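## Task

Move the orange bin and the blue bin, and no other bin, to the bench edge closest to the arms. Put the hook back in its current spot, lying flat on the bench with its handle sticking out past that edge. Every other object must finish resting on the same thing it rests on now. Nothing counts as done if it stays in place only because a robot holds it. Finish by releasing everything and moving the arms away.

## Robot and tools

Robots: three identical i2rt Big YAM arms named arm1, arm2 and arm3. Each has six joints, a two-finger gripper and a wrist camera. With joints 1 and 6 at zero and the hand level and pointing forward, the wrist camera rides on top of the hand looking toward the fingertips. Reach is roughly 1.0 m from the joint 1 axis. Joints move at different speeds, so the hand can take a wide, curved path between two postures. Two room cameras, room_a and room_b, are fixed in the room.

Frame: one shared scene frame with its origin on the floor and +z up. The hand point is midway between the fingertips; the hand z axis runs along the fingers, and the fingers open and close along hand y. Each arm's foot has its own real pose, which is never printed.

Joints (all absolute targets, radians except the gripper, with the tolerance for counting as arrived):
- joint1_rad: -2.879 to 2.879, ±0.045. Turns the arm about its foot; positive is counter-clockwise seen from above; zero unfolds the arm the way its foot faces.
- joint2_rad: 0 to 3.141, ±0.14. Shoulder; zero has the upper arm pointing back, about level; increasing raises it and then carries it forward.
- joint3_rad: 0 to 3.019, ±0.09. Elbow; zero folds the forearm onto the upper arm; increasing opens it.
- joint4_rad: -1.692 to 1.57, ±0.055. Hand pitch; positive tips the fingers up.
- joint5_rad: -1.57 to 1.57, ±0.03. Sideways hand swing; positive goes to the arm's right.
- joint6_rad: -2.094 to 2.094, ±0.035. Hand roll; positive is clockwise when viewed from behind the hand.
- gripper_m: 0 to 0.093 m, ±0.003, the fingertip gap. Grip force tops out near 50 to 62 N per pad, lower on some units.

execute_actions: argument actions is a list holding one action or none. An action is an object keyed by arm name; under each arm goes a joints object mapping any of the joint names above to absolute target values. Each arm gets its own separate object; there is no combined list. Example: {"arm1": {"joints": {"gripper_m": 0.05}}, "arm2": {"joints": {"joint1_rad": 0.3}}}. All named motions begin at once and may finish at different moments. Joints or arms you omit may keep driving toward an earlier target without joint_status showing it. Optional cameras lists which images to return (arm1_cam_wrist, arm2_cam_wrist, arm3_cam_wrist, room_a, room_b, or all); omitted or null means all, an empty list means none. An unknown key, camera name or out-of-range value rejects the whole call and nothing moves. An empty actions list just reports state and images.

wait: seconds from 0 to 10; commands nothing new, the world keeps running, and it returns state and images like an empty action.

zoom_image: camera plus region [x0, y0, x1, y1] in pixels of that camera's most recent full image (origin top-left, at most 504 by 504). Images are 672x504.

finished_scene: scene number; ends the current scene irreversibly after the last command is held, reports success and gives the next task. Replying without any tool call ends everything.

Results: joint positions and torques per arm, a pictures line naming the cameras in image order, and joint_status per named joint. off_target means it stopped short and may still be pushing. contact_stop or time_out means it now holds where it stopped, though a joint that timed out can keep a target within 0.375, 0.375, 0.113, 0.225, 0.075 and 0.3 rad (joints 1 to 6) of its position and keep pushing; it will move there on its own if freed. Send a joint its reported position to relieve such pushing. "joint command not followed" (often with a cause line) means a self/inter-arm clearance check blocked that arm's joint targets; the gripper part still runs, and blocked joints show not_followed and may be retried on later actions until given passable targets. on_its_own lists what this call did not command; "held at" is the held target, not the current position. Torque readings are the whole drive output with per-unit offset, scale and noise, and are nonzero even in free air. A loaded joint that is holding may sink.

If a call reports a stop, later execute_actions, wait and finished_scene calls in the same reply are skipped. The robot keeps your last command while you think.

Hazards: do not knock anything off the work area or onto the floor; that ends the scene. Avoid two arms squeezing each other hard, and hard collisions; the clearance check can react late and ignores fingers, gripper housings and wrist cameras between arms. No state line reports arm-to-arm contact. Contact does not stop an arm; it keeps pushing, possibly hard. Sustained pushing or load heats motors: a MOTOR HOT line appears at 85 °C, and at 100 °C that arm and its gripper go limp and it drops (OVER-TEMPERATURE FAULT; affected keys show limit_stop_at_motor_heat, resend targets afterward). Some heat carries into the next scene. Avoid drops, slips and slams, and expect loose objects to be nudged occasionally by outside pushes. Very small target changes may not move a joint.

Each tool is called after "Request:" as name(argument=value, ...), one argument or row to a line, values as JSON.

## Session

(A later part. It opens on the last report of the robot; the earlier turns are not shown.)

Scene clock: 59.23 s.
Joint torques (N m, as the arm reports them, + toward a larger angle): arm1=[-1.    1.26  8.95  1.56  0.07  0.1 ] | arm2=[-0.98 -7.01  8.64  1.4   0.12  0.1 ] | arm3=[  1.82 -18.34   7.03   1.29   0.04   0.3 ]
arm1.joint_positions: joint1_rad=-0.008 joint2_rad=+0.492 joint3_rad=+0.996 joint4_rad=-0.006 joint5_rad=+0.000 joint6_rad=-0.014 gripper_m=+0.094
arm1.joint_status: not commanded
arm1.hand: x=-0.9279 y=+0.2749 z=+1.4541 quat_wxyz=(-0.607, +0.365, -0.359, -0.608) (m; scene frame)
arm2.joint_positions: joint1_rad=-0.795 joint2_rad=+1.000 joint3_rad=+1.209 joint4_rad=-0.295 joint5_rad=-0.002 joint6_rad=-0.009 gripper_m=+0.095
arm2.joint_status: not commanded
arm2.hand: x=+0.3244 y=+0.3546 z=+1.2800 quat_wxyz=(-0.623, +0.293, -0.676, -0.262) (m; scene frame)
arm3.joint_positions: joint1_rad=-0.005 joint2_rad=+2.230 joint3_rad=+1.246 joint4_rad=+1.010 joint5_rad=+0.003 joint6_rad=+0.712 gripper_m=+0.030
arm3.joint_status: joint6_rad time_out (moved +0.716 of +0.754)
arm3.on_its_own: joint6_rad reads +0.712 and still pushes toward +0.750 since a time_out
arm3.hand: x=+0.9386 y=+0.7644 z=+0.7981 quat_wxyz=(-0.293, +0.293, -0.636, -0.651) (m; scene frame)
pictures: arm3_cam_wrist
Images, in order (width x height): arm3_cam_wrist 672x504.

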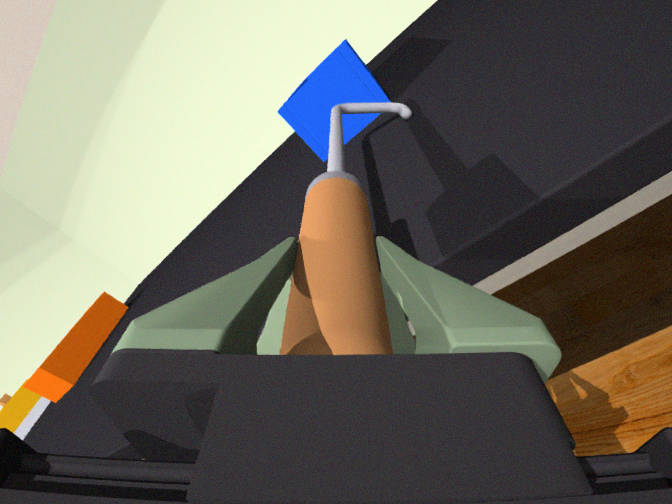

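Request:
execute_actions(
  actions=[
    {"arm3":{"joints":{"joint2_rad":2.15,"joint6_rad":1.57}}},
  ],
  cameras=[],
)

Request:
execute_actions(
  actions=[
    {"arm3":{"joints":{"joint3_rad":1.55,"joint4_rad":0.9}}},
  ],
  cameras=[],
)

Request:
execute_actions(
  actions=[
    {"arm3":{"joints":{"joint2_rad":2.19,"joint3_rad":1.88,"joint4_rad":0.5}}},
  ],
  cameras=["arm3_cam_wrist","arm2_cam_wrist","room_a"],
)

Scene clock: 64.47 s.
Joint torques (N m, as the arm reports them, + toward a larger angle): arm1=[-0.97  1.3   8.95  1.56  0.07  0.09] | arm2=[-0.89 -7.15  8.63  1.35  0.11  0.11] | arm3=[  1.23 -20.38   8.13   2.35   0.04   0.07]
arm1.joint_positions: joint1_rad=-0.008 joint2_rad=+0.492 joint3_rad=+0.996 joint4_rad=-0.006 joint5_rad=+0.000 joint6_rad=-0.014 gripper_m=+0.094
arm1.joint_status: not commanded
arm1.hand: x=-0.9279 y=+0.2749 z=+1.4541 quat_wxyz=(-0.607, +0.365, -0.359, -0.608) (m; scene frame)
arm2.joint_positions: joint1_rad=-0.795 joint2_rad=+1.000 joint3_rad=+1.209 joint4_rad=-0.295 joint5_rad=-0.002 joint6_rad=-0.009 gripper_m=+0.095
arm2.joint_status: not commanded
arm2.hand: x=+0.3244 y=+0.3546 z=+1.2800 quat_wxyz=(-0.623, +0.293, -0.676, -0.262) (m; scene frame)
arm3.joint_positions: joint1_rad=-0.005 joint2_rad=+2.185 joint3_rad=+1.238 joint4_rad=+0.986 joint5_rad=+0.001 joint6_rad=+1.551 gripper_m=+0.030
arm3.joint_status: all done
arm3.hand: x=+0.9383 y=+0.7641 z=+0.8214 quat_wxyz=(-0.002, +0.009, -0.695, -0.719) (m; scene frame)
pictures: none
No camera images: the call's "cameras" was empty. Leave "cameras" out to get every camera's image.

Scene clock: 65.87 s.
Joint torques (N m, as the arm reports them, + toward a larger angle): arm1=[-0.98  1.3   8.95  1.57  0.07  0.09] | arm2=[-0.82 -7.02  8.69  1.35  0.11  0.12] | arm3=[  1.24 -21.64  15.41   2.75   0.03   0.09]
arm1.joint_positions: joint1_rad=-0.008 joint2_rad=+0.492 joint3_rad=+0.996 joint4_rad=-0.006 joint5_rad=+0.000 joint6_rad=-0.014 gripper_m=+0.094
arm1.joint_status: not commanded
arm1.hand: x=-0.9279 y=+0.2749 z=+1.4541 quat_wxyz=(-0.607, +0.365, -0.359, -0.608) (m; scene frame)
arm2.joint_positions: joint1_rad=-0.795 joint2_rad=+1.000 joint3_rad=+1.209 joint4_rad=-0.295 joint5_rad=-0.002 joint6_rad=-0.009 gripper_m=+0.095
arm2.joint_status: not commanded
arm2.hand: x=+0.3244 y=+0.3546 z=+1.2800 quat_wxyz=(-0.623, +0.293, -0.676, -0.262) (m; scene frame)
arm3.joint_positions: joint1_rad=-0.005 joint2_rad=+2.177 joint3_rad=+1.495 joint4_rad=+0.869 joint5_rad=+0.001 joint6_rad=+1.554 gripper_m=+0.030
arm3.joint_status: all done
arm3.hand: x=+0.9381 y=+0.8318 z=+0.9289 quat_wxyz=(-0.001, +0.007, -0.640, -0.768) (m; scene frame)
pictures: none
No camera images: the call's "cameras" was empty. Leave "cameras" out to get every camera's image.

Scene clock: 67.07 s.
Joint torques (N m, as the arm reports them, + toward a larger angle): arm1=[-0.96  1.27  8.94  1.56  0.07  0.09] | arm2=[-0.89 -6.83  8.66  1.39  0.11  0.11] | arm3=[  1.52 -24.27  18.19   2.78   0.06   0.  ]
arm1.joint_positions: joint1_rad=-0.008 joint2_rad=+0.492 joint3_rad=+0.996 joint4_rad=-0.006 joint5_rad=+0.000 joint6_rad=-0.014 gripper_m=+0.094
arm1.joint_status: not commanded
arm1.hand: x=-0.9279 y=+0.2749 z=+1.4541 quat_wxyz=(-0.607, +0.365, -0.359, -0.608) (m; scene frame)
arm2.joint_positions: joint1_rad=-0.795 joint2_rad=+1.000 joint3_rad=+1.209 joint4_rad=-0.295 joint5_rad=-0.002 joint6_rad=-0.009 gripper_m=+0.095
arm2.joint_status: not commanded
arm2.hand: x=+0.3244 y=+0.3546 z=+1.2800 quat_wxyz=(-0.623, +0.293, -0.676, -0.262) (m; scene frame)
arm3.joint_positions: joint1_rad=-0.005 joint2_rad=+2.221 joint3_rad=+1.809 joint4_rad=+0.474 joint5_rad=+0.001 joint6_rad=+1.554 gripper_m=+0.030
arm3.joint_status: all done
arm3.hand: x=+0.9375 y=+0.9011 z=+0.9736 quat_wxyz=(-0.001, +0.008, -0.687, -0.727) (m; scene frame)
pictures: arm2_cam_wrist, arm3_cam_wrist, room_a
Images, in order (width x height): arm2_cam_wrist 672x504, arm3_cam_wrist 672x504, room_a 672x504.

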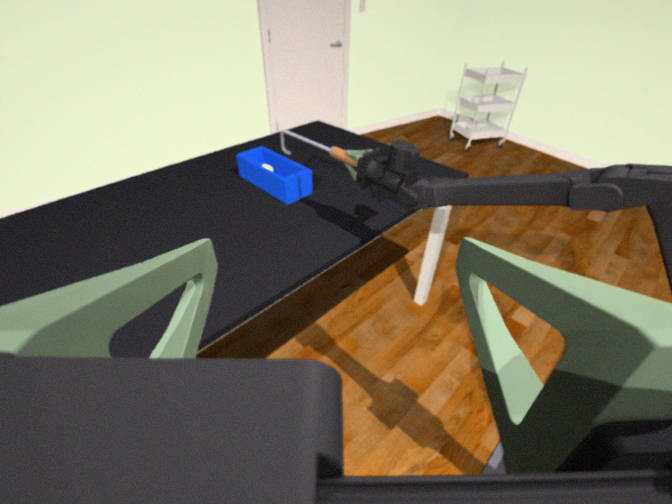

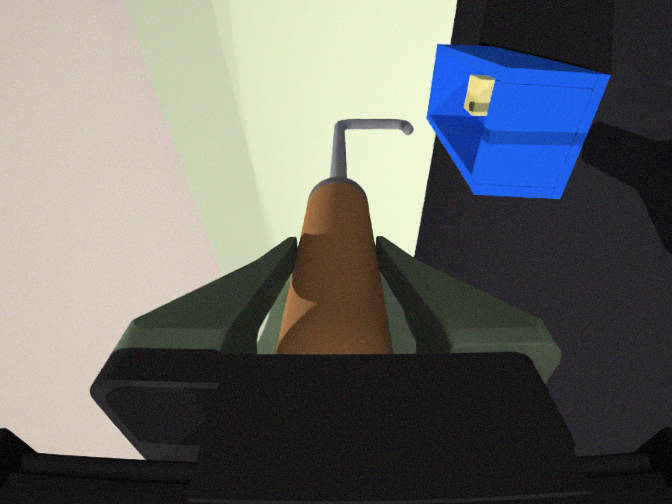

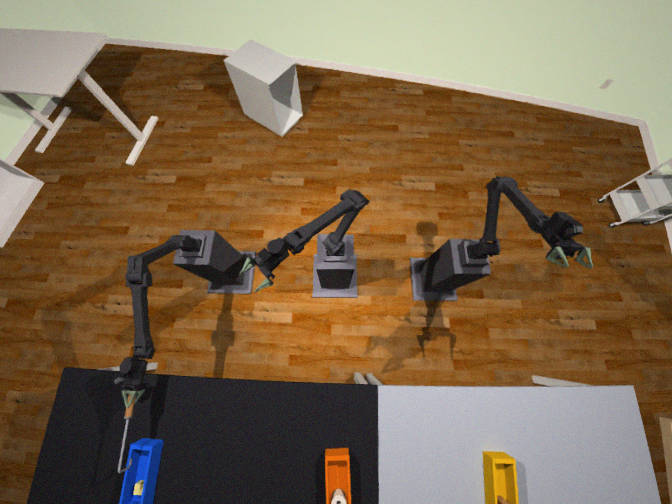

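Request:
execute_actions(
  actions=[
    {"arm3":{"joints":{"joint2_rad":2.31,"joint3_rad":1.78,"joint4_rad":0.61}}},
  ],
  cameras=["arm3_cam_wrist","arm2_cam_wrist"],
)

Request:
execute_actions(
  actions=[
    {"arm3":{"joints":{"joint2_rad":2.13,"joint3_rad":1.45,"joint4_rad":0.755}}},
  ],
  cameras=["arm3_cam_wrist","arm2_cam_wrist"],
)

Scene clock: 73.43 s.
Joint torques (N m, as the arm reports them, + toward a larger angle): arm1=[-0.96  1.3   8.94  1.56  0.07  0.1 ] | arm2=[-1.17 -6.99  8.74  1.37  0.12  0.11] | arm3=[  1.96 -24.85  12.49   3.11   0.06  -0.03]
arm1.joint_positions: joint1_rad=-0.008 joint2_rad=+0.492 joint3_rad=+0.996 joint4_rad=-0.006 joint5_rad=+0.000 joint6_rad=-0.014 gripper_m=+0.094
arm1.joint_status: not commanded
arm1.hand: x=-0.9279 y=+0.2749 z=+1.4541 quat_wxyz=(-0.607, +0.365, -0.359, -0.608) (m; scene frame)
arm2.joint_positions: joint1_rad=-0.795 joint2_rad=+1.000 joint3_rad=+1.209 joint4_rad=-0.295 joint5_rad=-0.002 joint6_rad=-0.009 gripper_m=+0.095
arm2.joint_status: not commanded
arm2.hand: x=+0.3244 y=+0.3546 z=+1.2800 quat_wxyz=(-0.623, +0.293, -0.676, -0.262) (m; scene frame)
arm3.joint_positions: joint1_rad=-0.005 joint2_rad=+2.349 joint3_rad=+1.760 joint4_rad=+0.576 joint5_rad=+0.001 joint6_rad=+1.556 gripper_m=+0.030
arm3.joint_status: all done
arm3.hand: x=+0.9370 y=+0.8993 z=+0.8578 quat_wxyz=(+0.000, +0.007, -0.713, -0.701) (m; scene frame)
pictures: arm2_cam_wrist, arm3_cam_wrist
Images, in order (width x height): arm2_cam_wrist 672x504, arm3_cam_wrist 672x504.

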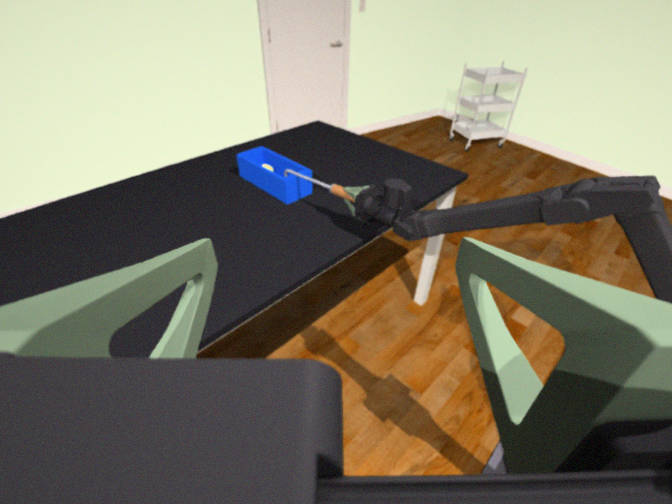

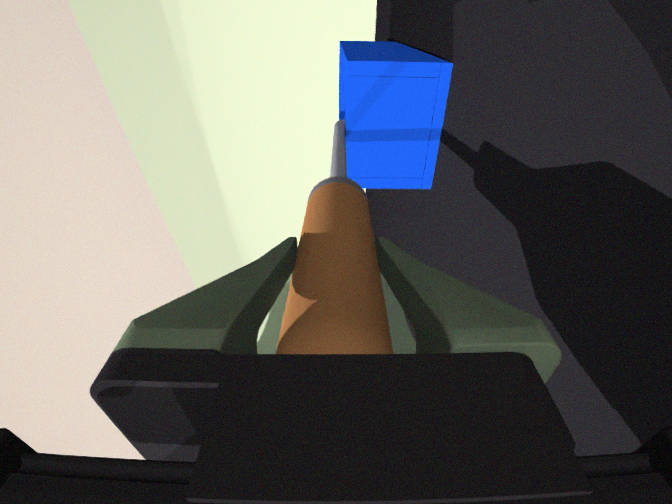

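Scene clock: 74.57 s.
Joint torques (N m, as the arm reports them, + toward a larger angle): arm1=[-0.98  1.32  8.95  1.56  0.07  0.09] | arm2=[-0.66 -6.79  8.69  1.28  0.12  0.11] | arm3=[  1.14 -21.61  10.59   3.49   0.06   0.01]
arm1.joint_positions: joint1_rad=-0.008 joint2_rad=+0.492 joint3_rad=+0.996 joint4_rad=-0.006 joint5_rad=+0.000 joint6_rad=-0.014 gripper_m=+0.094
arm1.joint_status: not commanded
arm1.hand: x=-0.9279 y=+0.2749 z=+1.4541 quat_wxyz=(-0.607, +0.365, -0.359, -0.608) (m; scene frame)
arm2.joint_positions: joint1_rad=-0.795 joint2_rad=+1.000 joint3_rad=+1.209 joint4_rad=-0.295 joint5_rad=-0.002 joint6_rad=-0.009 gripper_m=+0.095
arm2.joint_status: not commanded
arm2.hand: x=+0.3244 y=+0.3546 z=+1.2800 quat_wxyz=(-0.623, +0.293, -0.676, -0.262) (m; scene frame)
arm3.joint_positions: joint1_rad=-0.005 joint2_rad=+2.163 joint3_rad=+1.440 joint4_rad=+0.712 joint5_rad=+0.001 joint6_rad=+1.556 gripper_m=+0.030
arm3.joint_status: all done
arm3.hand: x=+0.9379 y=+0.8218 z=+0.8720 quat_wxyz=(+0.000, +0.007, -0.713, -0.701) (m; scene frame)
pictures: arm2_cam_wrist, arm3_cam_wrist
Images, in order (width x height): arm2_cam_wrist 672x504, arm3_cam_wrist 672x504.

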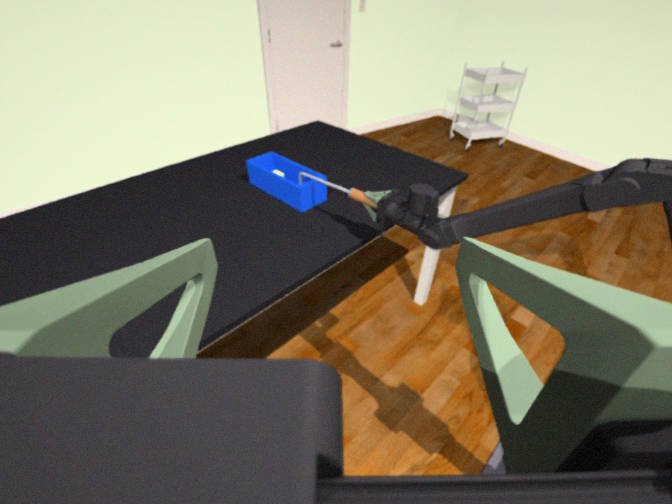

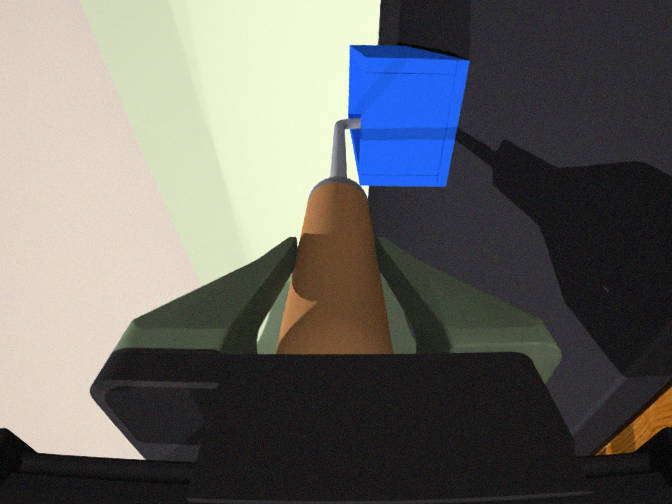

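Request:
execute_actions(
  actions=[
    {"arm3":{"joints":{"joint2_rad":1.99,"joint3_rad":1.16,"joint4_rad":0.9}}},
  ],
  cameras=[],
)

Request:
execute_actions(
  actions=[
    {"arm3":{"joints":{"joint2_rad":1.855,"joint3_rad":0.9,"joint4_rad":1.015}}},
  ],
  cameras=[],
)

Request:
execute_actions(
  actions=[
    {"arm3":{"joints":{"joint2_rad":1.725,"joint3_rad":0.66,"joint4_rad":1.12}}},
  ],
  cameras=["arm3_cam_wrist","arm2_cam_wrist","room_a"],
)

Scene clock: 78.67 s.
Joint torques (N m, as the arm reports them, + toward a larger angle): arm1=[-0.98  1.28  8.94  1.57  0.07  0.09] | arm2=[-1.04 -6.93  8.63  1.34  0.12  0.12] | arm3=[  1.7  -19.65   9.48   3.53   0.07   0.04]
arm1.joint_positions: joint1_rad=-0.008 joint2_rad=+0.492 joint3_rad=+0.996 joint4_rad=-0.006 joint5_rad=+0.000 joint6_rad=-0.014 gripper_m=+0.094
arm1.joint_status: not commanded
arm1.hand: x=-0.9279 y=+0.2749 z=+1.4541 quat_wxyz=(-0.607, +0.365, -0.359, -0.608) (m; scene frame)
arm2.joint_positions: joint1_rad=-0.795 joint2_rad=+1.000 joint3_rad=+1.209 joint4_rad=-0.295 joint5_rad=-0.002 joint6_rad=-0.009 gripper_m=+0.095
arm2.joint_status: not commanded
arm2.hand: x=+0.3244 y=+0.3546 z=+1.2800 quat_wxyz=(-0.623, +0.293, -0.676, -0.262) (m; scene frame)
arm3.joint_positions: joint1_rad=-0.005 joint2_rad=+2.024 joint3_rad=+1.150 joint4_rad=+0.855 joint5_rad=+0.001 joint6_rad=+1.556 gripper_m=+0.030
arm3.joint_status: all done
arm3.hand: x=+0.9388 y=+0.7395 z=+0.8646 quat_wxyz=(+0.000, +0.007, -0.716, -0.698) (m; scene frame)
pictures: none
No camera images: the call's "cameras" was empty. Leave "cameras" out to get every camera's image.

Scene clock: 79.63 s.
Joint torques (N m, as the arm reports them, + toward a larger angle): arm1=[-0.98  1.29  8.95  1.57  0.07  0.09] | arm2=[-1.07 -6.88  8.63  1.29  0.12  0.11] | arm3=[  1.04 -16.8    8.46   3.51   0.06   0.01]
arm1.joint_positions: joint1_rad=-0.008 joint2_rad=+0.492 joint3_rad=+0.996 joint4_rad=-0.006 joint5_rad=+0.000 joint6_rad=-0.014 gripper_m=+0.094
arm1.joint_status: not commanded
arm1.hand: x=-0.9279 y=+0.2749 z=+1.4541 quat_wxyz=(-0.607, +0.365, -0.359, -0.608) (m; scene frame)
arm2.joint_positions: joint1_rad=-0.795 joint2_rad=+1.000 joint3_rad=+1.209 joint4_rad=-0.295 joint5_rad=-0.002 joint6_rad=-0.009 gripper_m=+0.095
arm2.joint_status: not commanded
arm2.hand: x=+0.3244 y=+0.3546 z=+1.2800 quat_wxyz=(-0.623, +0.293, -0.676, -0.262) (m; scene frame)
arm3.joint_positions: joint1_rad=-0.005 joint2_rad=+1.885 joint3_rad=+0.891 joint4_rad=+0.970 joint5_rad=+0.001 joint6_rad=+1.556 gripper_m=+0.030
arm3.joint_status: all done
arm3.hand: x=+0.9398 y=+0.6576 z=+0.8652 quat_wxyz=(+0.000, +0.007, -0.717, -0.697) (m; scene frame)
pictures: none
No camera images: the call's "cameras" was empty. Leave "cameras" out to get every camera's image.

Scene clock: 80.57 s.
Joint torques (N m, as the arm reports them, + toward a larger angle): arm1=[-0.95  1.29  8.94  1.56  0.07  0.09] | arm2=[-0.94 -6.91  8.66  1.39  0.12  0.13] | arm3=[  1.65 -13.69   7.3    3.58   0.05   0.01]
arm1.joint_positions: joint1_rad=-0.008 joint2_rad=+0.492 joint3_rad=+0.996 joint4_rad=-0.006 joint5_rad=+0.000 joint6_rad=-0.014 gripper_m=+0.094
arm1.joint_status: not commanded
arm1.hand: x=-0.9279 y=+0.2749 z=+1.4541 quat_wxyz=(-0.607, +0.365, -0.359, -0.608) (m; scene frame)
arm2.joint_positions: joint1_rad=-0.795 joint2_rad=+1.000 joint3_rad=+1.209 joint4_rad=-0.295 joint5_rad=-0.002 joint6_rad=-0.009 gripper_m=+0.095
arm2.joint_status: not commanded
arm2.hand: x=+0.3244 y=+0.3546 z=+1.2800 quat_wxyz=(-0.623, +0.293, -0.676, -0.262) (m; scene frame)
arm3.joint_positions: joint1_rad=-0.005 joint2_rad=+1.752 joint3_rad=+0.651 joint4_rad=+1.074 joint5_rad=+0.001 joint6_rad=+1.556 gripper_m=+0.030
arm3.joint_status: all done
arm3.hand: x=+0.9407 y=+0.5755 z=+0.8658 quat_wxyz=(+0.000, +0.007, -0.718, -0.696) (m; scene frame)
pictures: arm2_cam_wrist, arm3_cam_wrist, room_a
Images, in order (width x height): arm2_cam_wrist 672x504, arm3_cam_wrist 672x504, room_a 672x504.

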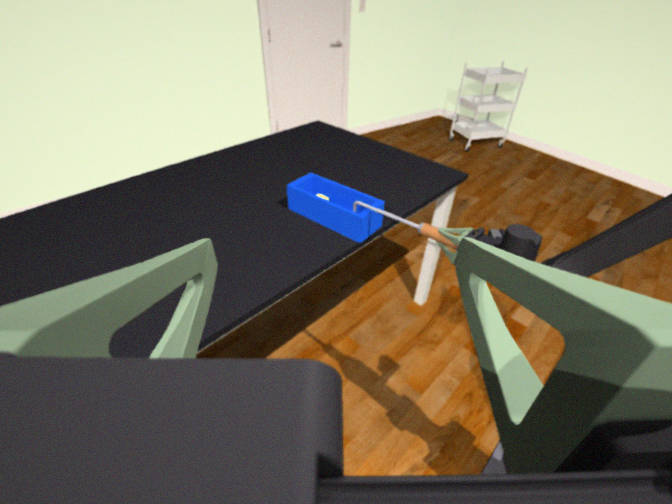

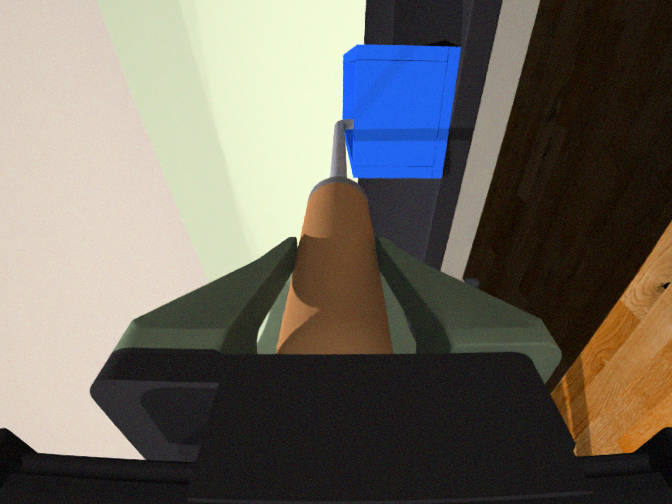

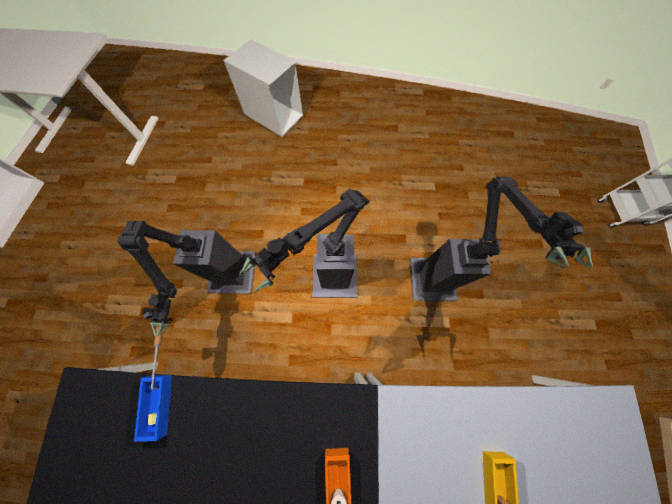

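Request:
execute_actions(
  actions=[
    {"arm3":{"joints":{"joint2_rad":1.6,"joint3_rad":0.78}},"arm2":{"joints":{"joint1_rad":-0.6,"joint2_rad":0.4,"joint3_rad":1.0,"joint4_rad":-0.7}}},
  ],
  cameras=["arm3_cam_wrist"],
)

Request:
execute_actions(
  actions=[
    {"arm3":{"joints":{"joint1_rad":0.69,"joint2_rad":1.6,"joint3_rad":1.2,"joint4_rad":0.6}}},
  ],
  cameras=[],
)

Request:
execute_actions(
  actions=[
    {"arm3":{"joints":{"joint2_rad":2.4,"joint3_rad":2.1,"joint4_rad":0.45,"joint5_rad":0.69}}},
  ],
  cameras=["arm3_cam_wrist","arm2_cam_wrist","room_a"],
)

Scene clock: 87.00 s.
Joint torques (N m, as the arm reports them, + toward a larger angle): arm1=[-0.96  1.29  8.95  1.56  0.07  0.09] | arm2=[-0.49  2.89  8.31  1.43  0.11  0.12] | arm3=[  1.33 -12.02  13.19   2.76   0.03   0.04]
arm1.joint_positions: joint1_rad=-0.008 joint2_rad=+0.492 joint3_rad=+0.996 joint4_rad=-0.006 joint5_rad=+0.000 joint6_rad=-0.014 gripper_m=+0.094
arm1.joint_status: not commanded
arm1.hand: x=-0.9279 y=+0.2749 z=+1.4541 quat_wxyz=(-0.607, +0.365, -0.359, -0.608) (m; scene frame)
arm2.joint_positions: joint1_rad=-0.598 joint2_rad=+0.400 joint3_rad=+0.995 joint4_rad=-0.693 joint5_rad=-0.002 joint6_rad=-0.009 gripper_m=+0.095
arm2.joint_status: all done
arm2.hand: x=+0.1229 y=+0.2186 z=+1.2666 quat_wxyz=(-0.591, +0.359, -0.648, -0.320) (m; scene frame)
arm3.joint_positions: joint1_rad=-0.005 joint2_rad=+1.616 joint3_rad=+0.732 joint4_rad=+1.086 joint5_rad=+0.001 joint6_rad=+1.556 gripper_m=+0.030
arm3.joint_status: all done
arm3.hand: x=+0.9411 y=+0.5904 z=+0.9819 quat_wxyz=(+0.000, +0.006, -0.634, -0.773) (m; scene frame)
pictures: arm3_cam_wrist
Images, in order (width x height): arm3_cam_wrist 672x504.

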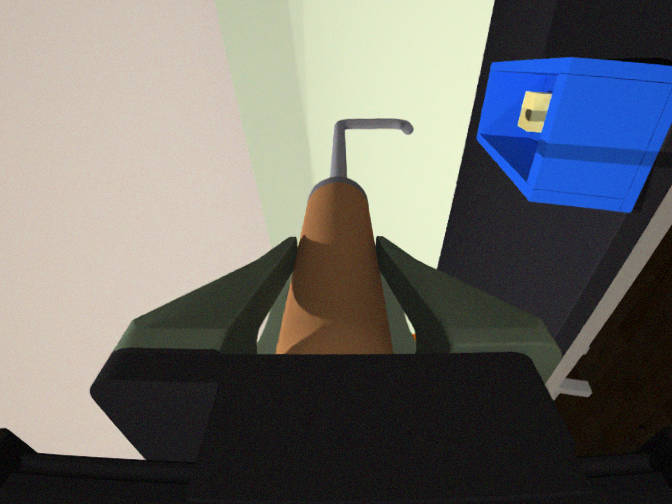

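Scene clock: 88.73 s.
Joint torques (N m, as the arm reports them, + toward a larger angle): arm1=[-0.98  1.29  8.94  1.56  0.06  0.1 ] | arm2=[-0.93  3.1   8.32  1.23  0.08  0.13] | arm3=[  0.95 -15.37  16.74   2.84   0.06   0.03]
arm1.joint_positions: joint1_rad=-0.008 joint2_rad=+0.492 joint3_rad=+0.996 joint4_rad=-0.006 joint5_rad=+0.000 joint6_rad=-0.014 gripper_m=+0.094
arm1.joint_status: not commanded
arm1.hand: x=-0.9279 y=+0.2749 z=+1.4541 quat_wxyz=(-0.607, +0.365, -0.359, -0.608) (m; scene frame)
arm2.joint_positions: joint1_rad=-0.598 joint2_rad=+0.400 joint3_rad=+0.995 joint4_rad=-0.693 joint5_rad=-0.002 joint6_rad=-0.009 gripper_m=+0.095
arm2.joint_status: not commanded
arm2.hand: x=+0.1229 y=+0.2186 z=+1.2666 quat_wxyz=(-0.591, +0.359, -0.648, -0.320) (m; scene frame)
arm3.joint_positions: joint1_rad=+0.688 joint2_rad=+1.625 joint3_rad=+1.142 joint4_rad=+0.574 joint5_rad=+0.000 joint6_rad=+1.556 gripper_m=+0.030
arm3.joint_status: all done
arm3.hand: x=+0.4988 y=+0.5296 z=+1.0742 quat_wxyz=(+0.252, +0.235, -0.633, -0.694) (m; scene frame)
pictures: none
No camera images: the call's "cameras" was empty. Leave "cameras" out to get every camera's image.

Scene clock: 90.37 s.
Joint torques (N m, as the arm reports them, + toward a larger angle): arm1=[-0.98  1.26  8.95  1.57  0.07  0.1 ] | arm2=[-0.61  2.96  8.31  1.26  0.11  0.11] | arm3=[  1.47 -26.88  18.8    2.65   0.14   0.02]
arm1.joint_positions: joint1_rad=-0.008 joint2_rad=+0.492 joint3_rad=+0.996 joint4_rad=-0.006 joint5_rad=+0.000 joint6_rad=-0.014 gripper_m=+0.094
arm1.joint_status: not commanded
arm1.hand: x=-0.9279 y=+0.2749 z=+1.4541 quat_wxyz=(-0.607, +0.365, -0.359, -0.608) (m; scene frame)
arm2.joint_positions: joint1_rad=-0.598 joint2_rad=+0.400 joint3_rad=+0.995 joint4_rad=-0.693 joint5_rad=-0.002 joint6_rad=-0.009 gripper_m=+0.095
arm2.joint_status: not commanded
arm2.hand: x=+0.1229 y=+0.2186 z=+1.2666 quat_wxyz=(-0.591, +0.359, -0.648, -0.320) (m; scene frame)
arm3.joint_positions: joint1_rad=+0.688 joint2_rad=+2.449 joint3_rad=+2.021 joint4_rad=+0.421 joint5_rad=+0.690 joint6_rad=+1.556 gripper_m=+0.030
arm3.joint_status: all done
arm3.hand: x=+0.4404 y=+0.7651 z=+0.8834 quat_wxyz=(+0.000, +0.010, -0.711, -0.703) (m; scene frame)
pictures: arm2_cam_wrist, arm3_cam_wrist, room_a
Images, in order (width x height): arm2_cam_wrist 672x504, arm3_cam_wrist 672x504, room_a 672x504.

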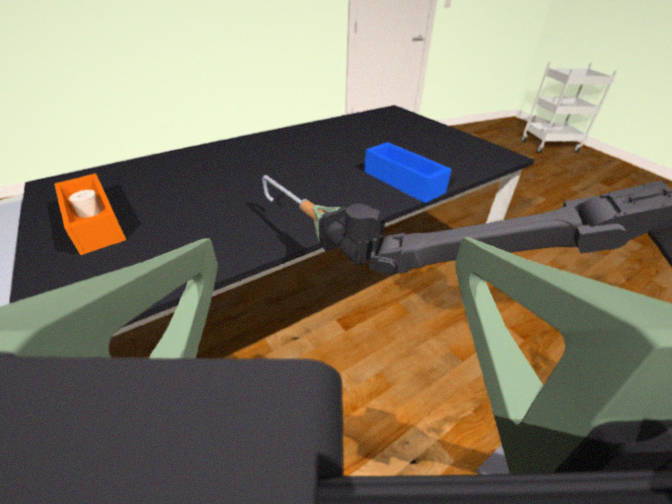

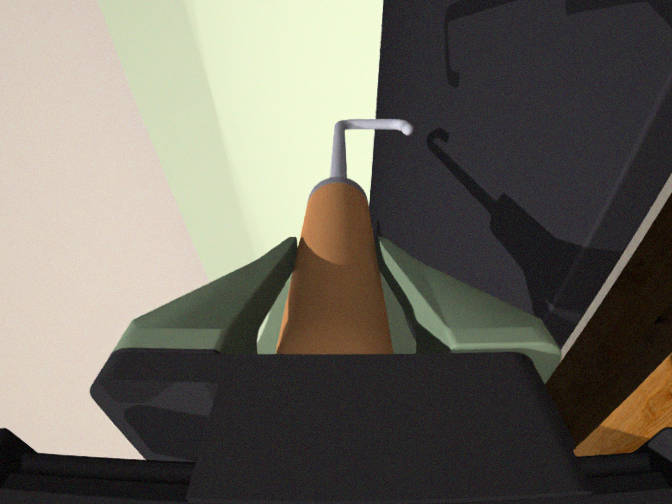

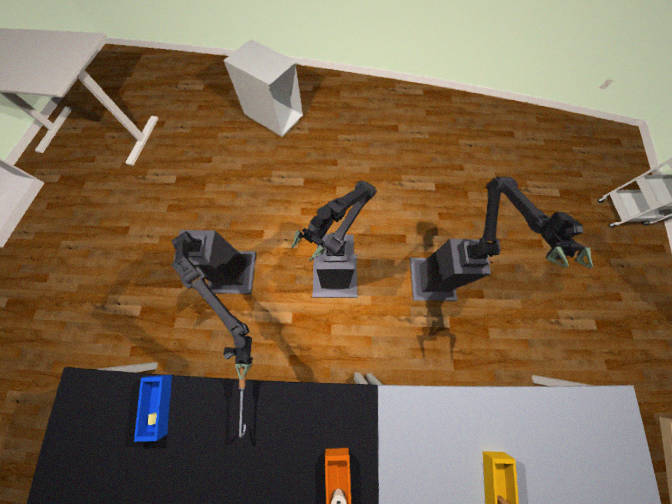

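Request:
execute_actions(
  actions=[
    {"arm3":{"joints":{"joint1_rad":0.665,"joint2_rad":2.47,"joint3_rad":2.12,"joint4_rad":0.53,"joint5_rad":0.67,"joint6_rad":1.1}}},
  ],
  cameras=[],
)

Request:
execute_actions(
  actions=[
    {"arm3":{"joints":{"joint2_rad":2.52,"joint6_rad":0}}},
  ],
  cameras=[],
)

Request:
execute_actions(
  actions=[
    {"arm3":{"joints":{"joint2_rad":2.59,"joint4_rad":0.59}}},
  ],
  cameras=["arm3_cam_wrist","arm2_cam_wrist"],
)

Scene clock: 95.63 s.
Joint torques (N m, as the arm reports them, + toward a larger angle): arm1=[-0.97  1.26  8.94  1.57  0.07  0.1 ] | arm2=[-0.67  3.2   8.3   1.35  0.1   0.13] | arm3=[  0.67 -23.68  19.33   3.36   0.02  -0.22]
arm1.joint_positions: joint1_rad=-0.008 joint2_rad=+0.492 joint3_rad=+0.996 joint4_rad=-0.006 joint5_rad=+0.000 joint6_rad=-0.014 gripper_m=+0.094
arm1.joint_status: not commanded
arm1.hand: x=-0.9279 y=+0.2749 z=+1.4541 quat_wxyz=(-0.607, +0.365, -0.359, -0.608) (m; scene frame)
arm2.joint_positions: joint1_rad=-0.598 joint2_rad=+0.400 joint3_rad=+0.995 joint4_rad=-0.693 joint5_rad=-0.002 joint6_rad=-0.009 gripper_m=+0.095
arm2.joint_status: not commanded
arm2.hand: x=+0.1229 y=+0.2186 z=+1.2666 quat_wxyz=(-0.591, +0.359, -0.648, -0.320) (m; scene frame)
arm3.joint_positions: joint1_rad=+0.671 joint2_rad=+2.478 joint3_rad=+2.035 joint4_rad=+0.485 joint5_rad=+0.671 joint6_rad=+1.112 gripper_m=+0.030
arm3.joint_status: all done
arm3.hand: x=+0.4480 y=+0.7753 z=+0.8788 quat_wxyz=(-0.146, +0.154, -0.680, -0.702) (m; scene frame)
pictures: none
No camera images: the call's "cameras" was empty. Leave "cameras" out to get every camera's image.

Scene clock: 97.57 s.
Joint torques (N m, as the arm reports them, + toward a larger angle): arm1=[-0.96  1.28  8.94  1.56  0.07  0.1 ] | arm2=[-0.73  2.93  8.33  1.28  0.1   0.11] | arm3=[  0.5  -25.32  18.46   3.17   0.16  -0.22]
arm1.joint_positions: joint1_rad=-0.008 joint2_rad=+0.492 joint3_rad=+0.996 joint4_rad=-0.006 joint5_rad=+0.000 joint6_rad=-0.014 gripper_m=+0.094
arm1.joint_status: not commanded
arm1.hand: x=-0.9279 y=+0.2749 z=+1.4541 quat_wxyz=(-0.607, +0.365, -0.359, -0.608) (m; scene frame)
arm2.joint_positions: joint1_rad=-0.598 joint2_rad=+0.400 joint3_rad=+0.995 joint4_rad=-0.693 joint5_rad=-0.002 joint6_rad=-0.009 gripper_m=+0.095
arm2.joint_status: not commanded
arm2.hand: x=+0.1229 y=+0.2186 z=+1.2666 quat_wxyz=(-0.591, +0.359, -0.648, -0.320) (m; scene frame)
arm3.joint_positions: joint1_rad=+0.671 joint2_rad=+2.537 joint3_rad=+2.044 joint4_rad=+0.491 joint5_rad=+0.669 joint6_rad=+0.020 gripper_m=+0.030
arm3.joint_status: all done
arm3.hand: x=+0.4471 y=+0.7766 z=+0.8320 quat_wxyz=(-0.488, +0.501, -0.503, -0.508) (m; scene frame)
pictures: none
No camera images: the call's "cameras" was empty. Leave "cameras" out to get every camera's image.

Scene clock: 98.53 s.
Joint torques (N m, as the arm reports them, + toward a larger angle): arm1=[-0.98  1.29  8.94  1.56  0.06  0.1 ] | arm2=[-0.55  3.01  8.39  1.28  0.1   0.1 ] | arm3=[  0.64 -25.32  17.37   2.73   0.16  -0.16]
arm1.joint_positions: joint1_rad=-0.008 joint2_rad=+0.492 joint3_rad=+0.996 joint4_rad=-0.006 joint5_rad=+0.000 joint6_rad=-0.014 gripper_m=+0.094
arm1.joint_status: not commanded
arm1.hand: x=-0.9279 y=+0.2749 z=+1.4541 quat_wxyz=(-0.607, +0.365, -0.359, -0.608) (m; scene frame)
arm2.joint_positions: joint1_rad=-0.598 joint2_rad=+0.400 joint3_rad=+0.995 joint4_rad=-0.693 joint5_rad=-0.002 joint6_rad=-0.009 gripper_m=+0.095
arm2.joint_status: not commanded
arm2.hand: x=+0.1229 y=+0.2186 z=+1.2666 quat_wxyz=(-0.591, +0.359, -0.648, -0.320) (m; scene frame)
arm3.joint_positions: joint1_rad=+0.671 joint2_rad=+2.605 joint3_rad=+2.050 joint4_rad=+0.558 joint5_rad=+0.669 joint6_rad=+0.012 gripper_m=+0.030
arm3.joint_status: all done
arm3.hand: x=+0.4480 y=+0.7751 z=+0.7886 quat_wxyz=(-0.490, +0.501, -0.501, -0.509) (m; scene frame)
pictures: arm2_cam_wrist, arm3_cam_wrist
Images, in order (width x height): arm2_cam_wrist 672x504, arm3_cam_wrist 672x504.

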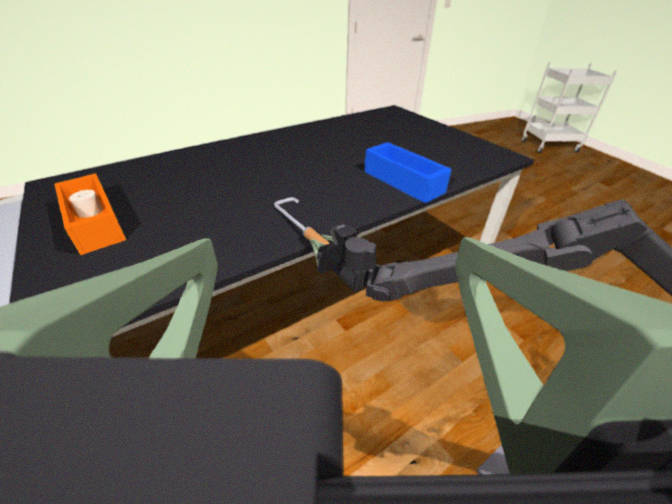

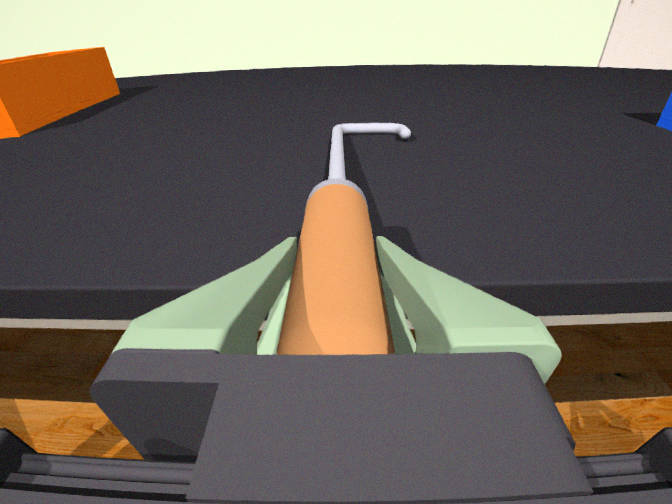

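Request:
execute_actions(
  actions=[
    {"arm3":{"joints":{"joint4_rad":0.5}}},
  ],
  cameras=[],
)

Request:
execute_actions(
  actions=[
    {"arm3":{"joints":{"gripper_m":0.093}}},
  ],
  cameras=[],
)

Request:
execute_actions(
  actions=[
    {"arm3":{"joints":{"joint2_rad":2.3}}},
  ],
  cameras=[],
)

Request:
execute_actions(
  actions=[
    {"arm3":{"joints":{"joint2_rad":0.4,"joint3_rad":1.0,"joint4_rad":-0.7,"joint5_rad":0}}},
  ],
  cameras=[],
)

Request:
execute_actions(
  actions=[
    {"arm2":{"joints":{"joint1_rad":-0.69,"joint2_rad":2.5,"joint3_rad":2.07,"joint4_rad":0.61,"joint5_rad":-0.68}}},
  ],
  cameras=["arm3_cam_wrist","arm2_cam_wrist"],
)

Scene clock: 104.57 s.
Joint torques (N m, as the arm reports them, + toward a larger angle): arm1=[-0.97  1.28  8.95  1.57  0.07  0.09] | arm2=[-0.8   2.87  8.35  1.4   0.09  0.12] | arm3=[  0.71 -25.03  16.5    1.58   0.19  -0.14]
arm1.joint_positions: joint1_rad=-0.008 joint2_rad=+0.492 joint3_rad=+0.996 joint4_rad=-0.006 joint5_rad=+0.000 joint6_rad=-0.014 gripper_m=+0.094
arm1.joint_status: not commanded
arm1.hand: x=-0.9279 y=+0.2749 z=+1.4541 quat_wxyz=(-0.607, +0.365, -0.359, -0.608) (m; scene frame)
arm2.joint_positions: joint1_rad=-0.598 joint2_rad=+0.400 joint3_rad=+0.995 joint4_rad=-0.693 joint5_rad=-0.002 joint6_rad=-0.009 gripper_m=+0.095
arm2.joint_status: not commanded
arm2.hand: x=+0.1229 y=+0.2186 z=+1.2666 quat_wxyz=(-0.591, +0.359, -0.648, -0.320) (m; scene frame)
arm3.joint_positions: joint1_rad=+0.671 joint2_rad=+2.605 joint3_rad=+2.060 joint4_rad=+0.506 joint5_rad=+0.669 joint6_rad=+0.012 gripper_m=+0.030
arm3.joint_status: all done
arm3.hand: x=+0.4469 y=+0.7763 z=+0.7827 quat_wxyz=(-0.488, +0.516, -0.502, -0.493) (m; scene frame)
pictures: none
No camera images: the call's "cameras" was empty. Leave "cameras" out to get every camera's image.

Scene clock: 105.27 s.
Joint torques (N m, as the arm reports them, + toward a larger angle): arm1=[-0.97  1.27  8.95  1.56  0.07  0.09] | arm2=[-0.48  3.01  8.27  1.3   0.11  0.12] | arm3=[  0.51 -25.06  15.76   1.39   0.16  -0.16]
arm1.joint_positions: joint1_rad=-0.008 joint2_rad=+0.492 joint3_rad=+0.996 joint4_rad=-0.006 joint5_rad=+0.000 joint6_rad=-0.014 gripper_m=+0.094
arm1.joint_status: not commanded
arm1.hand: x=-0.9279 y=+0.2749 z=+1.4541 quat_wxyz=(-0.607, +0.365, -0.359, -0.608) (m; scene frame)
arm2.joint_positions: joint1_rad=-0.598 joint2_rad=+0.400 joint3_rad=+0.995 joint4_rad=-0.693 joint5_rad=-0.002 joint6_rad=-0.009 gripper_m=+0.095
arm2.joint_status: not commanded
arm2.hand: x=+0.1229 y=+0.2186 z=+1.2666 quat_wxyz=(-0.591, +0.359, -0.648, -0.320) (m; scene frame)
arm3.joint_positions: joint1_rad=+0.671 joint2_rad=+2.605 joint3_rad=+2.068 joint4_rad=+0.506 joint5_rad=+0.669 joint6_rad=+0.012 gripper_m=+0.093
arm3.joint_status: all done
arm3.hand: x=+0.4459 y=+0.7776 z=+0.7869 quat_wxyz=(-0.489, +0.513, -0.502, -0.496) (m; scene frame)
pictures: none
No camera images: the call's "cameras" was empty. Leave "cameras" out to get every camera's image.

Scene clock: 106.87 s.
Joint torques (N m, as the arm reports them, + toward a larger angle): arm1=[-0.95  1.3   8.94  1.57  0.06  0.09] | arm2=[-0.74  2.99  8.34  1.29  0.1   0.11] | arm3=[  0.53 -21.79  12.63   1.22   0.01  -0.16]
arm1.joint_positions: joint1_rad=-0.008 joint2_rad=+0.492 joint3_rad=+0.996 joint4_rad=-0.006 joint5_rad=+0.000 joint6_rad=-0.014 gripper_m=+0.094
arm1.joint_status: not commanded
arm1.hand: x=-0.9279 y=+0.2749 z=+1.4541 quat_wxyz=(-0.607, +0.365, -0.359, -0.608) (m; scene frame)
arm2.joint_positions: joint1_rad=-0.598 joint2_rad=+0.400 joint3_rad=+0.995 joint4_rad=-0.693 joint5_rad=-0.002 joint6_rad=-0.009 gripper_m=+0.095
arm2.joint_status: not commanded
arm2.hand: x=+0.1229 y=+0.2186 z=+1.2666 quat_wxyz=(-0.591, +0.359, -0.648, -0.320) (m; scene frame)
arm3.joint_positions: joint1_rad=+0.671 joint2_rad=+2.282 joint3_rad=+2.110 joint4_rad=+0.502 joint5_rad=+0.669 joint6_rad=+0.012 gripper_m=+0.093
arm3.joint_status: all done
arm3.hand: x=+0.4628 y=+0.7604 z=+1.0988 quat_wxyz=(-0.495, +0.379, -0.481, -0.616) (m; scene frame)
pictures: none
No camera images: the call's "cameras" was empty. Leave "cameras" out to get every camera's image.

Scene clock: 109.00 s.
Joint torques (N m, as the arm reports them, + toward a larger angle): arm1=[-0.97  1.27  8.94  1.57  0.07  0.09] | arm2=[-0.83  2.72  8.37  1.25  0.11  0.11] | arm3=[ 0.34  2.7   8.95  1.49 -0.03 -0.16]
arm1.joint_positions: joint1_rad=-0.008 joint2_rad=+0.492 joint3_rad=+0.996 joint4_rad=-0.006 joint5_rad=+0.000 joint6_rad=-0.014 gripper_m=+0.094
arm1.joint_status: not commanded
arm1.hand: x=-0.9279 y=+0.2749 z=+1.4541 quat_wxyz=(-0.607, +0.365, -0.359, -0.608) (m; scene frame)
arm2.joint_positions: joint1_rad=-0.598 joint2_rad=+0.400 joint3_rad=+0.995 joint4_rad=-0.693 joint5_rad=-0.002 joint6_rad=-0.009 gripper_m=+0.095
arm2.joint_status: not commanded
arm2.hand: x=+0.1229 y=+0.2186 z=+1.2666 quat_wxyz=(-0.591, +0.359, -0.648, -0.320) (m; scene frame)
arm3.joint_positions: joint1_rad=+0.671 joint2_rad=+0.393 joint3_rad=+1.011 joint4_rad=-0.692 joint5_rad=+0.003 joint6_rad=+0.012 gripper_m=+0.093
arm3.joint_status: all done
arm3.hand: x=+0.7876 y=+0.1995 z=+1.2667 quat_wxyz=(-0.286, +0.659, -0.320, -0.617) (m; scene frame)
pictures: none
No camera images: the call's "cameras" was empty. Leave "cameras" out to get every camera's image.

Scene clock: 111.50 s.
Joint torques (N m, as the arm reports them, + toward a larger angle): arm1=[-0.93  1.3   8.94  1.57  0.07  0.09] | arm2=[ -1.07 -29.05  10.43   1.83  -0.03   0.11] | arm3=[ 0.46  2.41  8.9   1.5   0.02 -0.18]
arm1.joint_positions: joint1_rad=-0.008 joint2_rad=+0.492 joint3_rad=+0.996 joint4_rad=-0.006 joint5_rad=+0.000 joint6_rad=-0.014 gripper_m=+0.094
arm1.joint_status: not commanded
arm1.hand: x=-0.9279 y=+0.2749 z=+1.4541 quat_wxyz=(-0.607, +0.365, -0.359, -0.608) (m; scene frame)
arm2.joint_positions: joint1_rad=-0.686 joint2_rad=+2.495 joint3_rad=+2.044 joint4_rad=+0.599 joint5_rad=-0.676 joint6_rad=-0.009 gripper_m=+0.095
arm2.joint_status: all done
arm2.hand: x=+0.4572 y=+0.7884 z=+0.9052 quat_wxyz=(-0.548, +0.499, -0.440, -0.506) (m; scene frame)
arm3.joint_positions: joint1_rad=+0.671 joint2_rad=+0.393 joint3_rad=+1.011 joint4_rad=-0.692 joint5_rad=+0.003 joint6_rad=+0.012 gripper_m=+0.093
arm3.joint_status: not commanded
arm3.hand: x=+0.7876 y=+0.1995 z=+1.2667 quat_wxyz=(-0.286, +0.659, -0.320, -0.617) (m; scene frame)
pictures: arm2_cam_wrist, arm3_cam_wrist
Images, in order (width x height): arm2_cam_wrist 672x504, arm3_cam_wrist 672x504.

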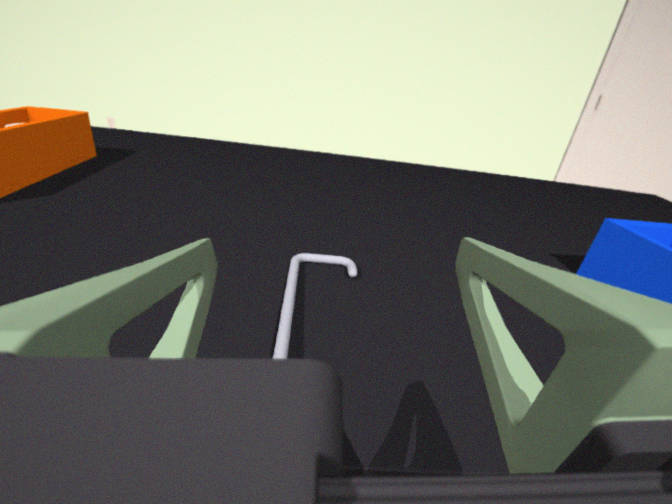

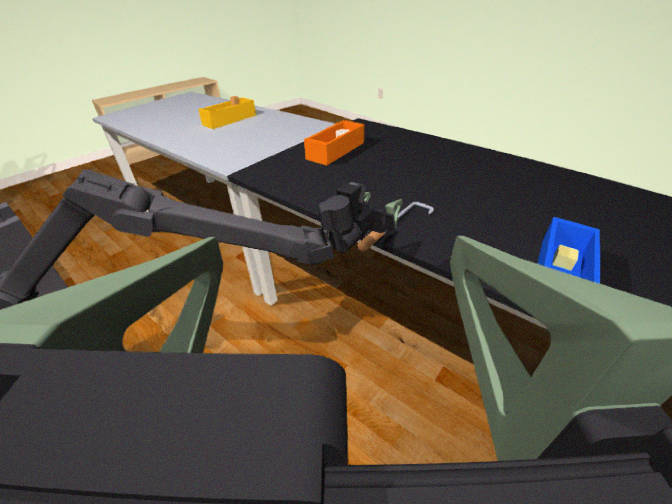

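Request:
execute_actions(
  actions=[
    {"arm2":{"joints":{"joint1_rad":-0.665,"joint2_rad":2.53,"joint3_rad":1.92,"joint4_rad":0.65,"joint5_rad":-0.64}}},
  ],
  cameras=["arm2_cam_wrist"],
)

Scene clock: 114.83 s.
Joint torques (N m, as the arm reports them, + toward a larger angle): arm1=[-0.98  1.31  8.94  1.56  0.07  0.09] | arm2=[ -0.06 -29.21   7.84   1.72   0.22   0.13] | arm3=[ 0.32  2.59  8.68  1.56 -0.01 -0.16]
arm1.joint_positions: joint1_rad=-0.008 joint2_rad=+0.492 joint3_rad=+0.996 joint4_rad=-0.006 joint5_rad=+0.000 joint6_rad=-0.014 gripper_m=+0.094
arm1.joint_status: not commanded
arm1.hand: x=-0.9279 y=+0.2749 z=+1.4541 quat_wxyz=(-0.607, +0.365, -0.359, -0.608) (m; scene frame)
arm2.joint_positions: joint1_rad=-0.671 joint2_rad=+2.536 joint3_rad=+1.922 joint4_rad=+0.639 joint5_rad=-0.644 joint6_rad=-0.009 gripper_m=+0.095
arm2.joint_status: all done
arm2.hand: x=+0.4375 y=+0.7774 z=+0.8114 quat_wxyz=(-0.511, +0.502, -0.489, -0.499) (m; scene frame)
arm3.joint_positions: joint1_rad=+0.671 joint2_rad=+0.393 joint3_rad=+1.011 joint4_rad=-0.692 joint5_rad=+0.003 joint6_rad=+0.012 gripper_m=+0.093
arm3.joint_status: not commanded
arm3.hand: x=+0.7876 y=+0.1995 z=+1.2667 quat_wxyz=(-0.286, +0.659, -0.320, -0.617) (m; scene frame)
pictures: arm2_cam_wrist
Images, in order (width x height): arm2_cam_wrist 672x504.

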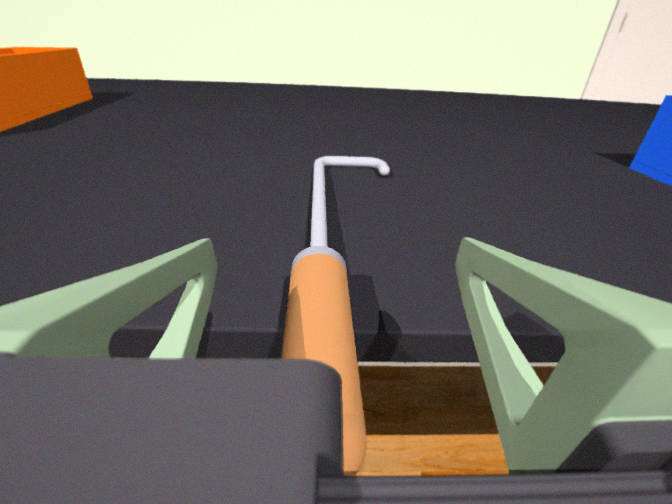

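Request:
execute_actions(
  actions=[
    {"arm2":{"joints":{"joint3_rad":1.83,"joint4_rad":0.71}}},
  ],
  cameras=["arm2_cam_wrist","arm3_cam_wrist"],
)

Request:
zoom_image(
  camera="arm3_cam_wrist",
  region=[290,170,470,290],
)

Scene clock: 118.43 s.
Joint torques (N m, as the arm reports them, + toward a larger angle): arm1=[-0.97  1.28  8.94  1.57  0.06  0.1 ] | arm2=[ -0.06 -28.44   7.09   1.88   0.19   0.11] | arm3=[ 0.49  2.38  8.87  1.54  0.04 -0.14]
arm1.joint_positions: joint1_rad=-0.008 joint2_rad=+0.492 joint3_rad=+0.996 joint4_rad=-0.006 joint5_rad=+0.000 joint6_rad=-0.014 gripper_m=+0.094
arm1.joint_status: not commanded
arm1.hand: x=-0.9279 y=+0.2749 z=+1.4541 quat_wxyz=(-0.607, +0.365, -0.359, -0.608) (m; scene frame)
arm2.joint_positions: joint1_rad=-0.671 joint2_rad=+2.532 joint3_rad=+1.833 joint4_rad=+0.695 joint5_rad=-0.643 joint6_rad=-0.009 gripper_m=+0.095
arm2.joint_status: all done
arm2.hand: x=+0.4255 y=+0.7611 z=+0.7815 quat_wxyz=(-0.501, +0.503, -0.499, -0.497) (m; scene frame)
arm3.joint_positions: joint1_rad=+0.671 joint2_rad=+0.393 joint3_rad=+1.011 joint4_rad=-0.692 joint5_rad=+0.003 joint6_rad=+0.012 gripper_m=+0.093
arm3.joint_status: not commanded
arm3.hand: x=+0.7876 y=+0.1995 z=+1.2667 quat_wxyz=(-0.286, +0.659, -0.320, -0.617) (m; scene frame)
pictures: arm2_cam_wrist, arm3_cam_wrist
Images, in order (width x height): arm2_cam_wrist 672x504, arm3_cam_wrist 672x504.

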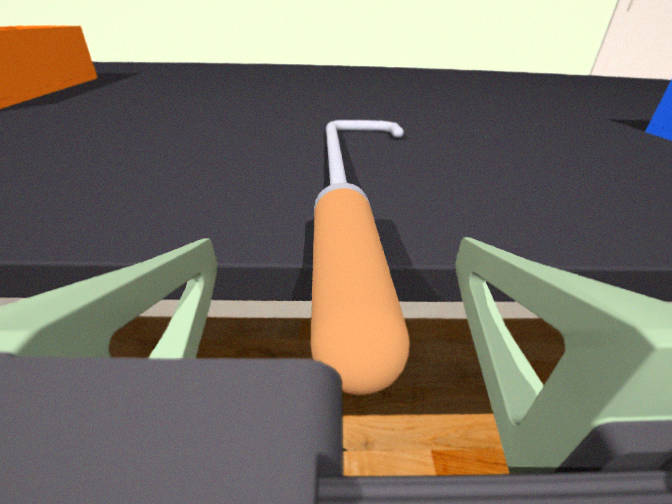

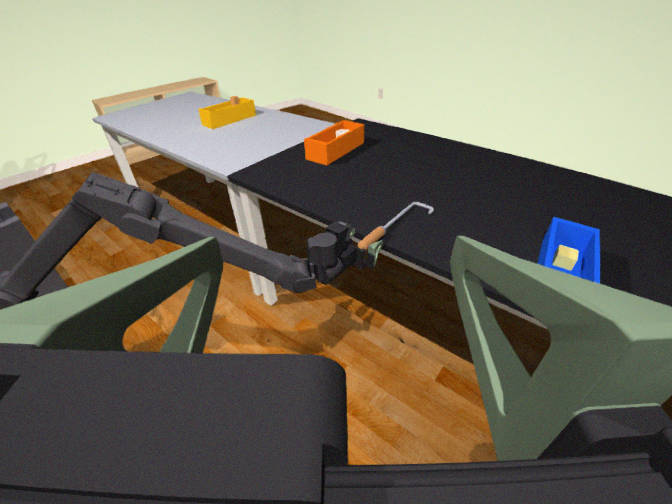

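Region (290, 170, 470, 290) of arm3_cam_wrist's 672x504 image, scaled by 2.800, with more detail than that image has.

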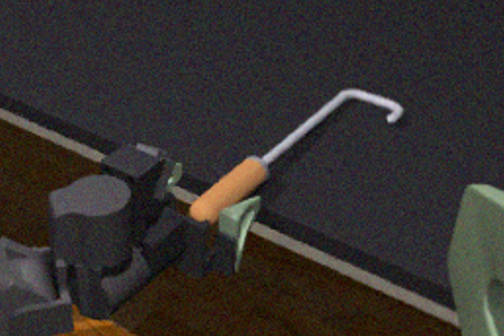

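Request:
execute_actions(
  actions=[
    {"arm2":{"joints":{"joint2_rad":2.58,"joint3_rad":1.91}}},
  ],
  cameras=["arm2_cam_wrist"],
)

Scene clock: 120.93 s.
Joint torques (N m, as the arm reports them, + toward a larger angle): arm1=[-0.95  1.28  8.95  1.57  0.07  0.09] | arm2=[  0.14 -27.48  11.6    1.89   0.18   0.11] | arm3=[ 0.51  1.84  8.93  1.43 -0.04 -0.16]
arm1.joint_positions: joint1_rad=-0.008 joint2_rad=+0.492 joint3_rad=+0.996 joint4_rad=-0.006 joint5_rad=+0.000 joint6_rad=-0.014 gripper_m=+0.094
arm1.joint_status: not commanded
arm1.hand: x=-0.9279 y=+0.2749 z=+1.4541 quat_wxyz=(-0.607, +0.365, -0.359, -0.608) (m; scene frame)
arm2.joint_positions: joint1_rad=-0.671 joint2_rad=+2.570 joint3_rad=+1.851 joint4_rad=+0.697 joint5_rad=-0.643 joint6_rad=-0.009 gripper_m=+0.095
arm2.joint_status: all done
arm2.hand: x=+0.4260 y=+0.7617 z=+0.7581 quat_wxyz=(-0.494, +0.504, -0.505, -0.496) (m; scene frame)
arm3.joint_positions: joint1_rad=+0.671 joint2_rad=+0.393 joint3_rad=+1.011 joint4_rad=-0.692 joint5_rad=+0.003 joint6_rad=+0.012 gripper_m=+0.093
arm3.joint_status: not commanded
arm3.hand: x=+0.7876 y=+0.1995 z=+1.2667 quat_wxyz=(-0.286, +0.659, -0.320, -0.617) (m; scene frame)
pictures: arm2_cam_wrist
Images, in order (width x height): arm2_cam_wrist 672x504.

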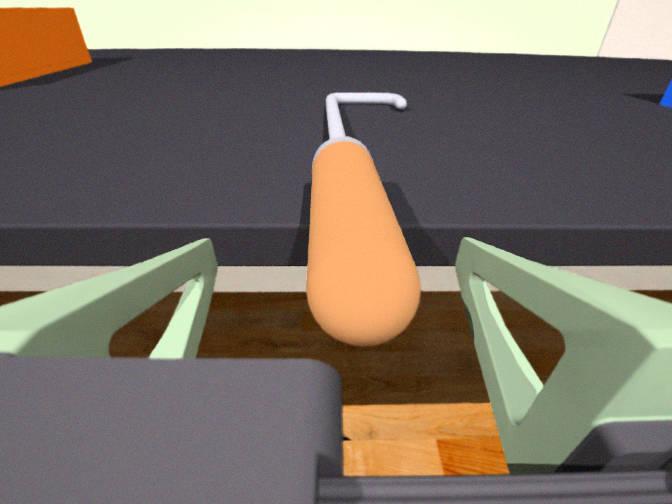

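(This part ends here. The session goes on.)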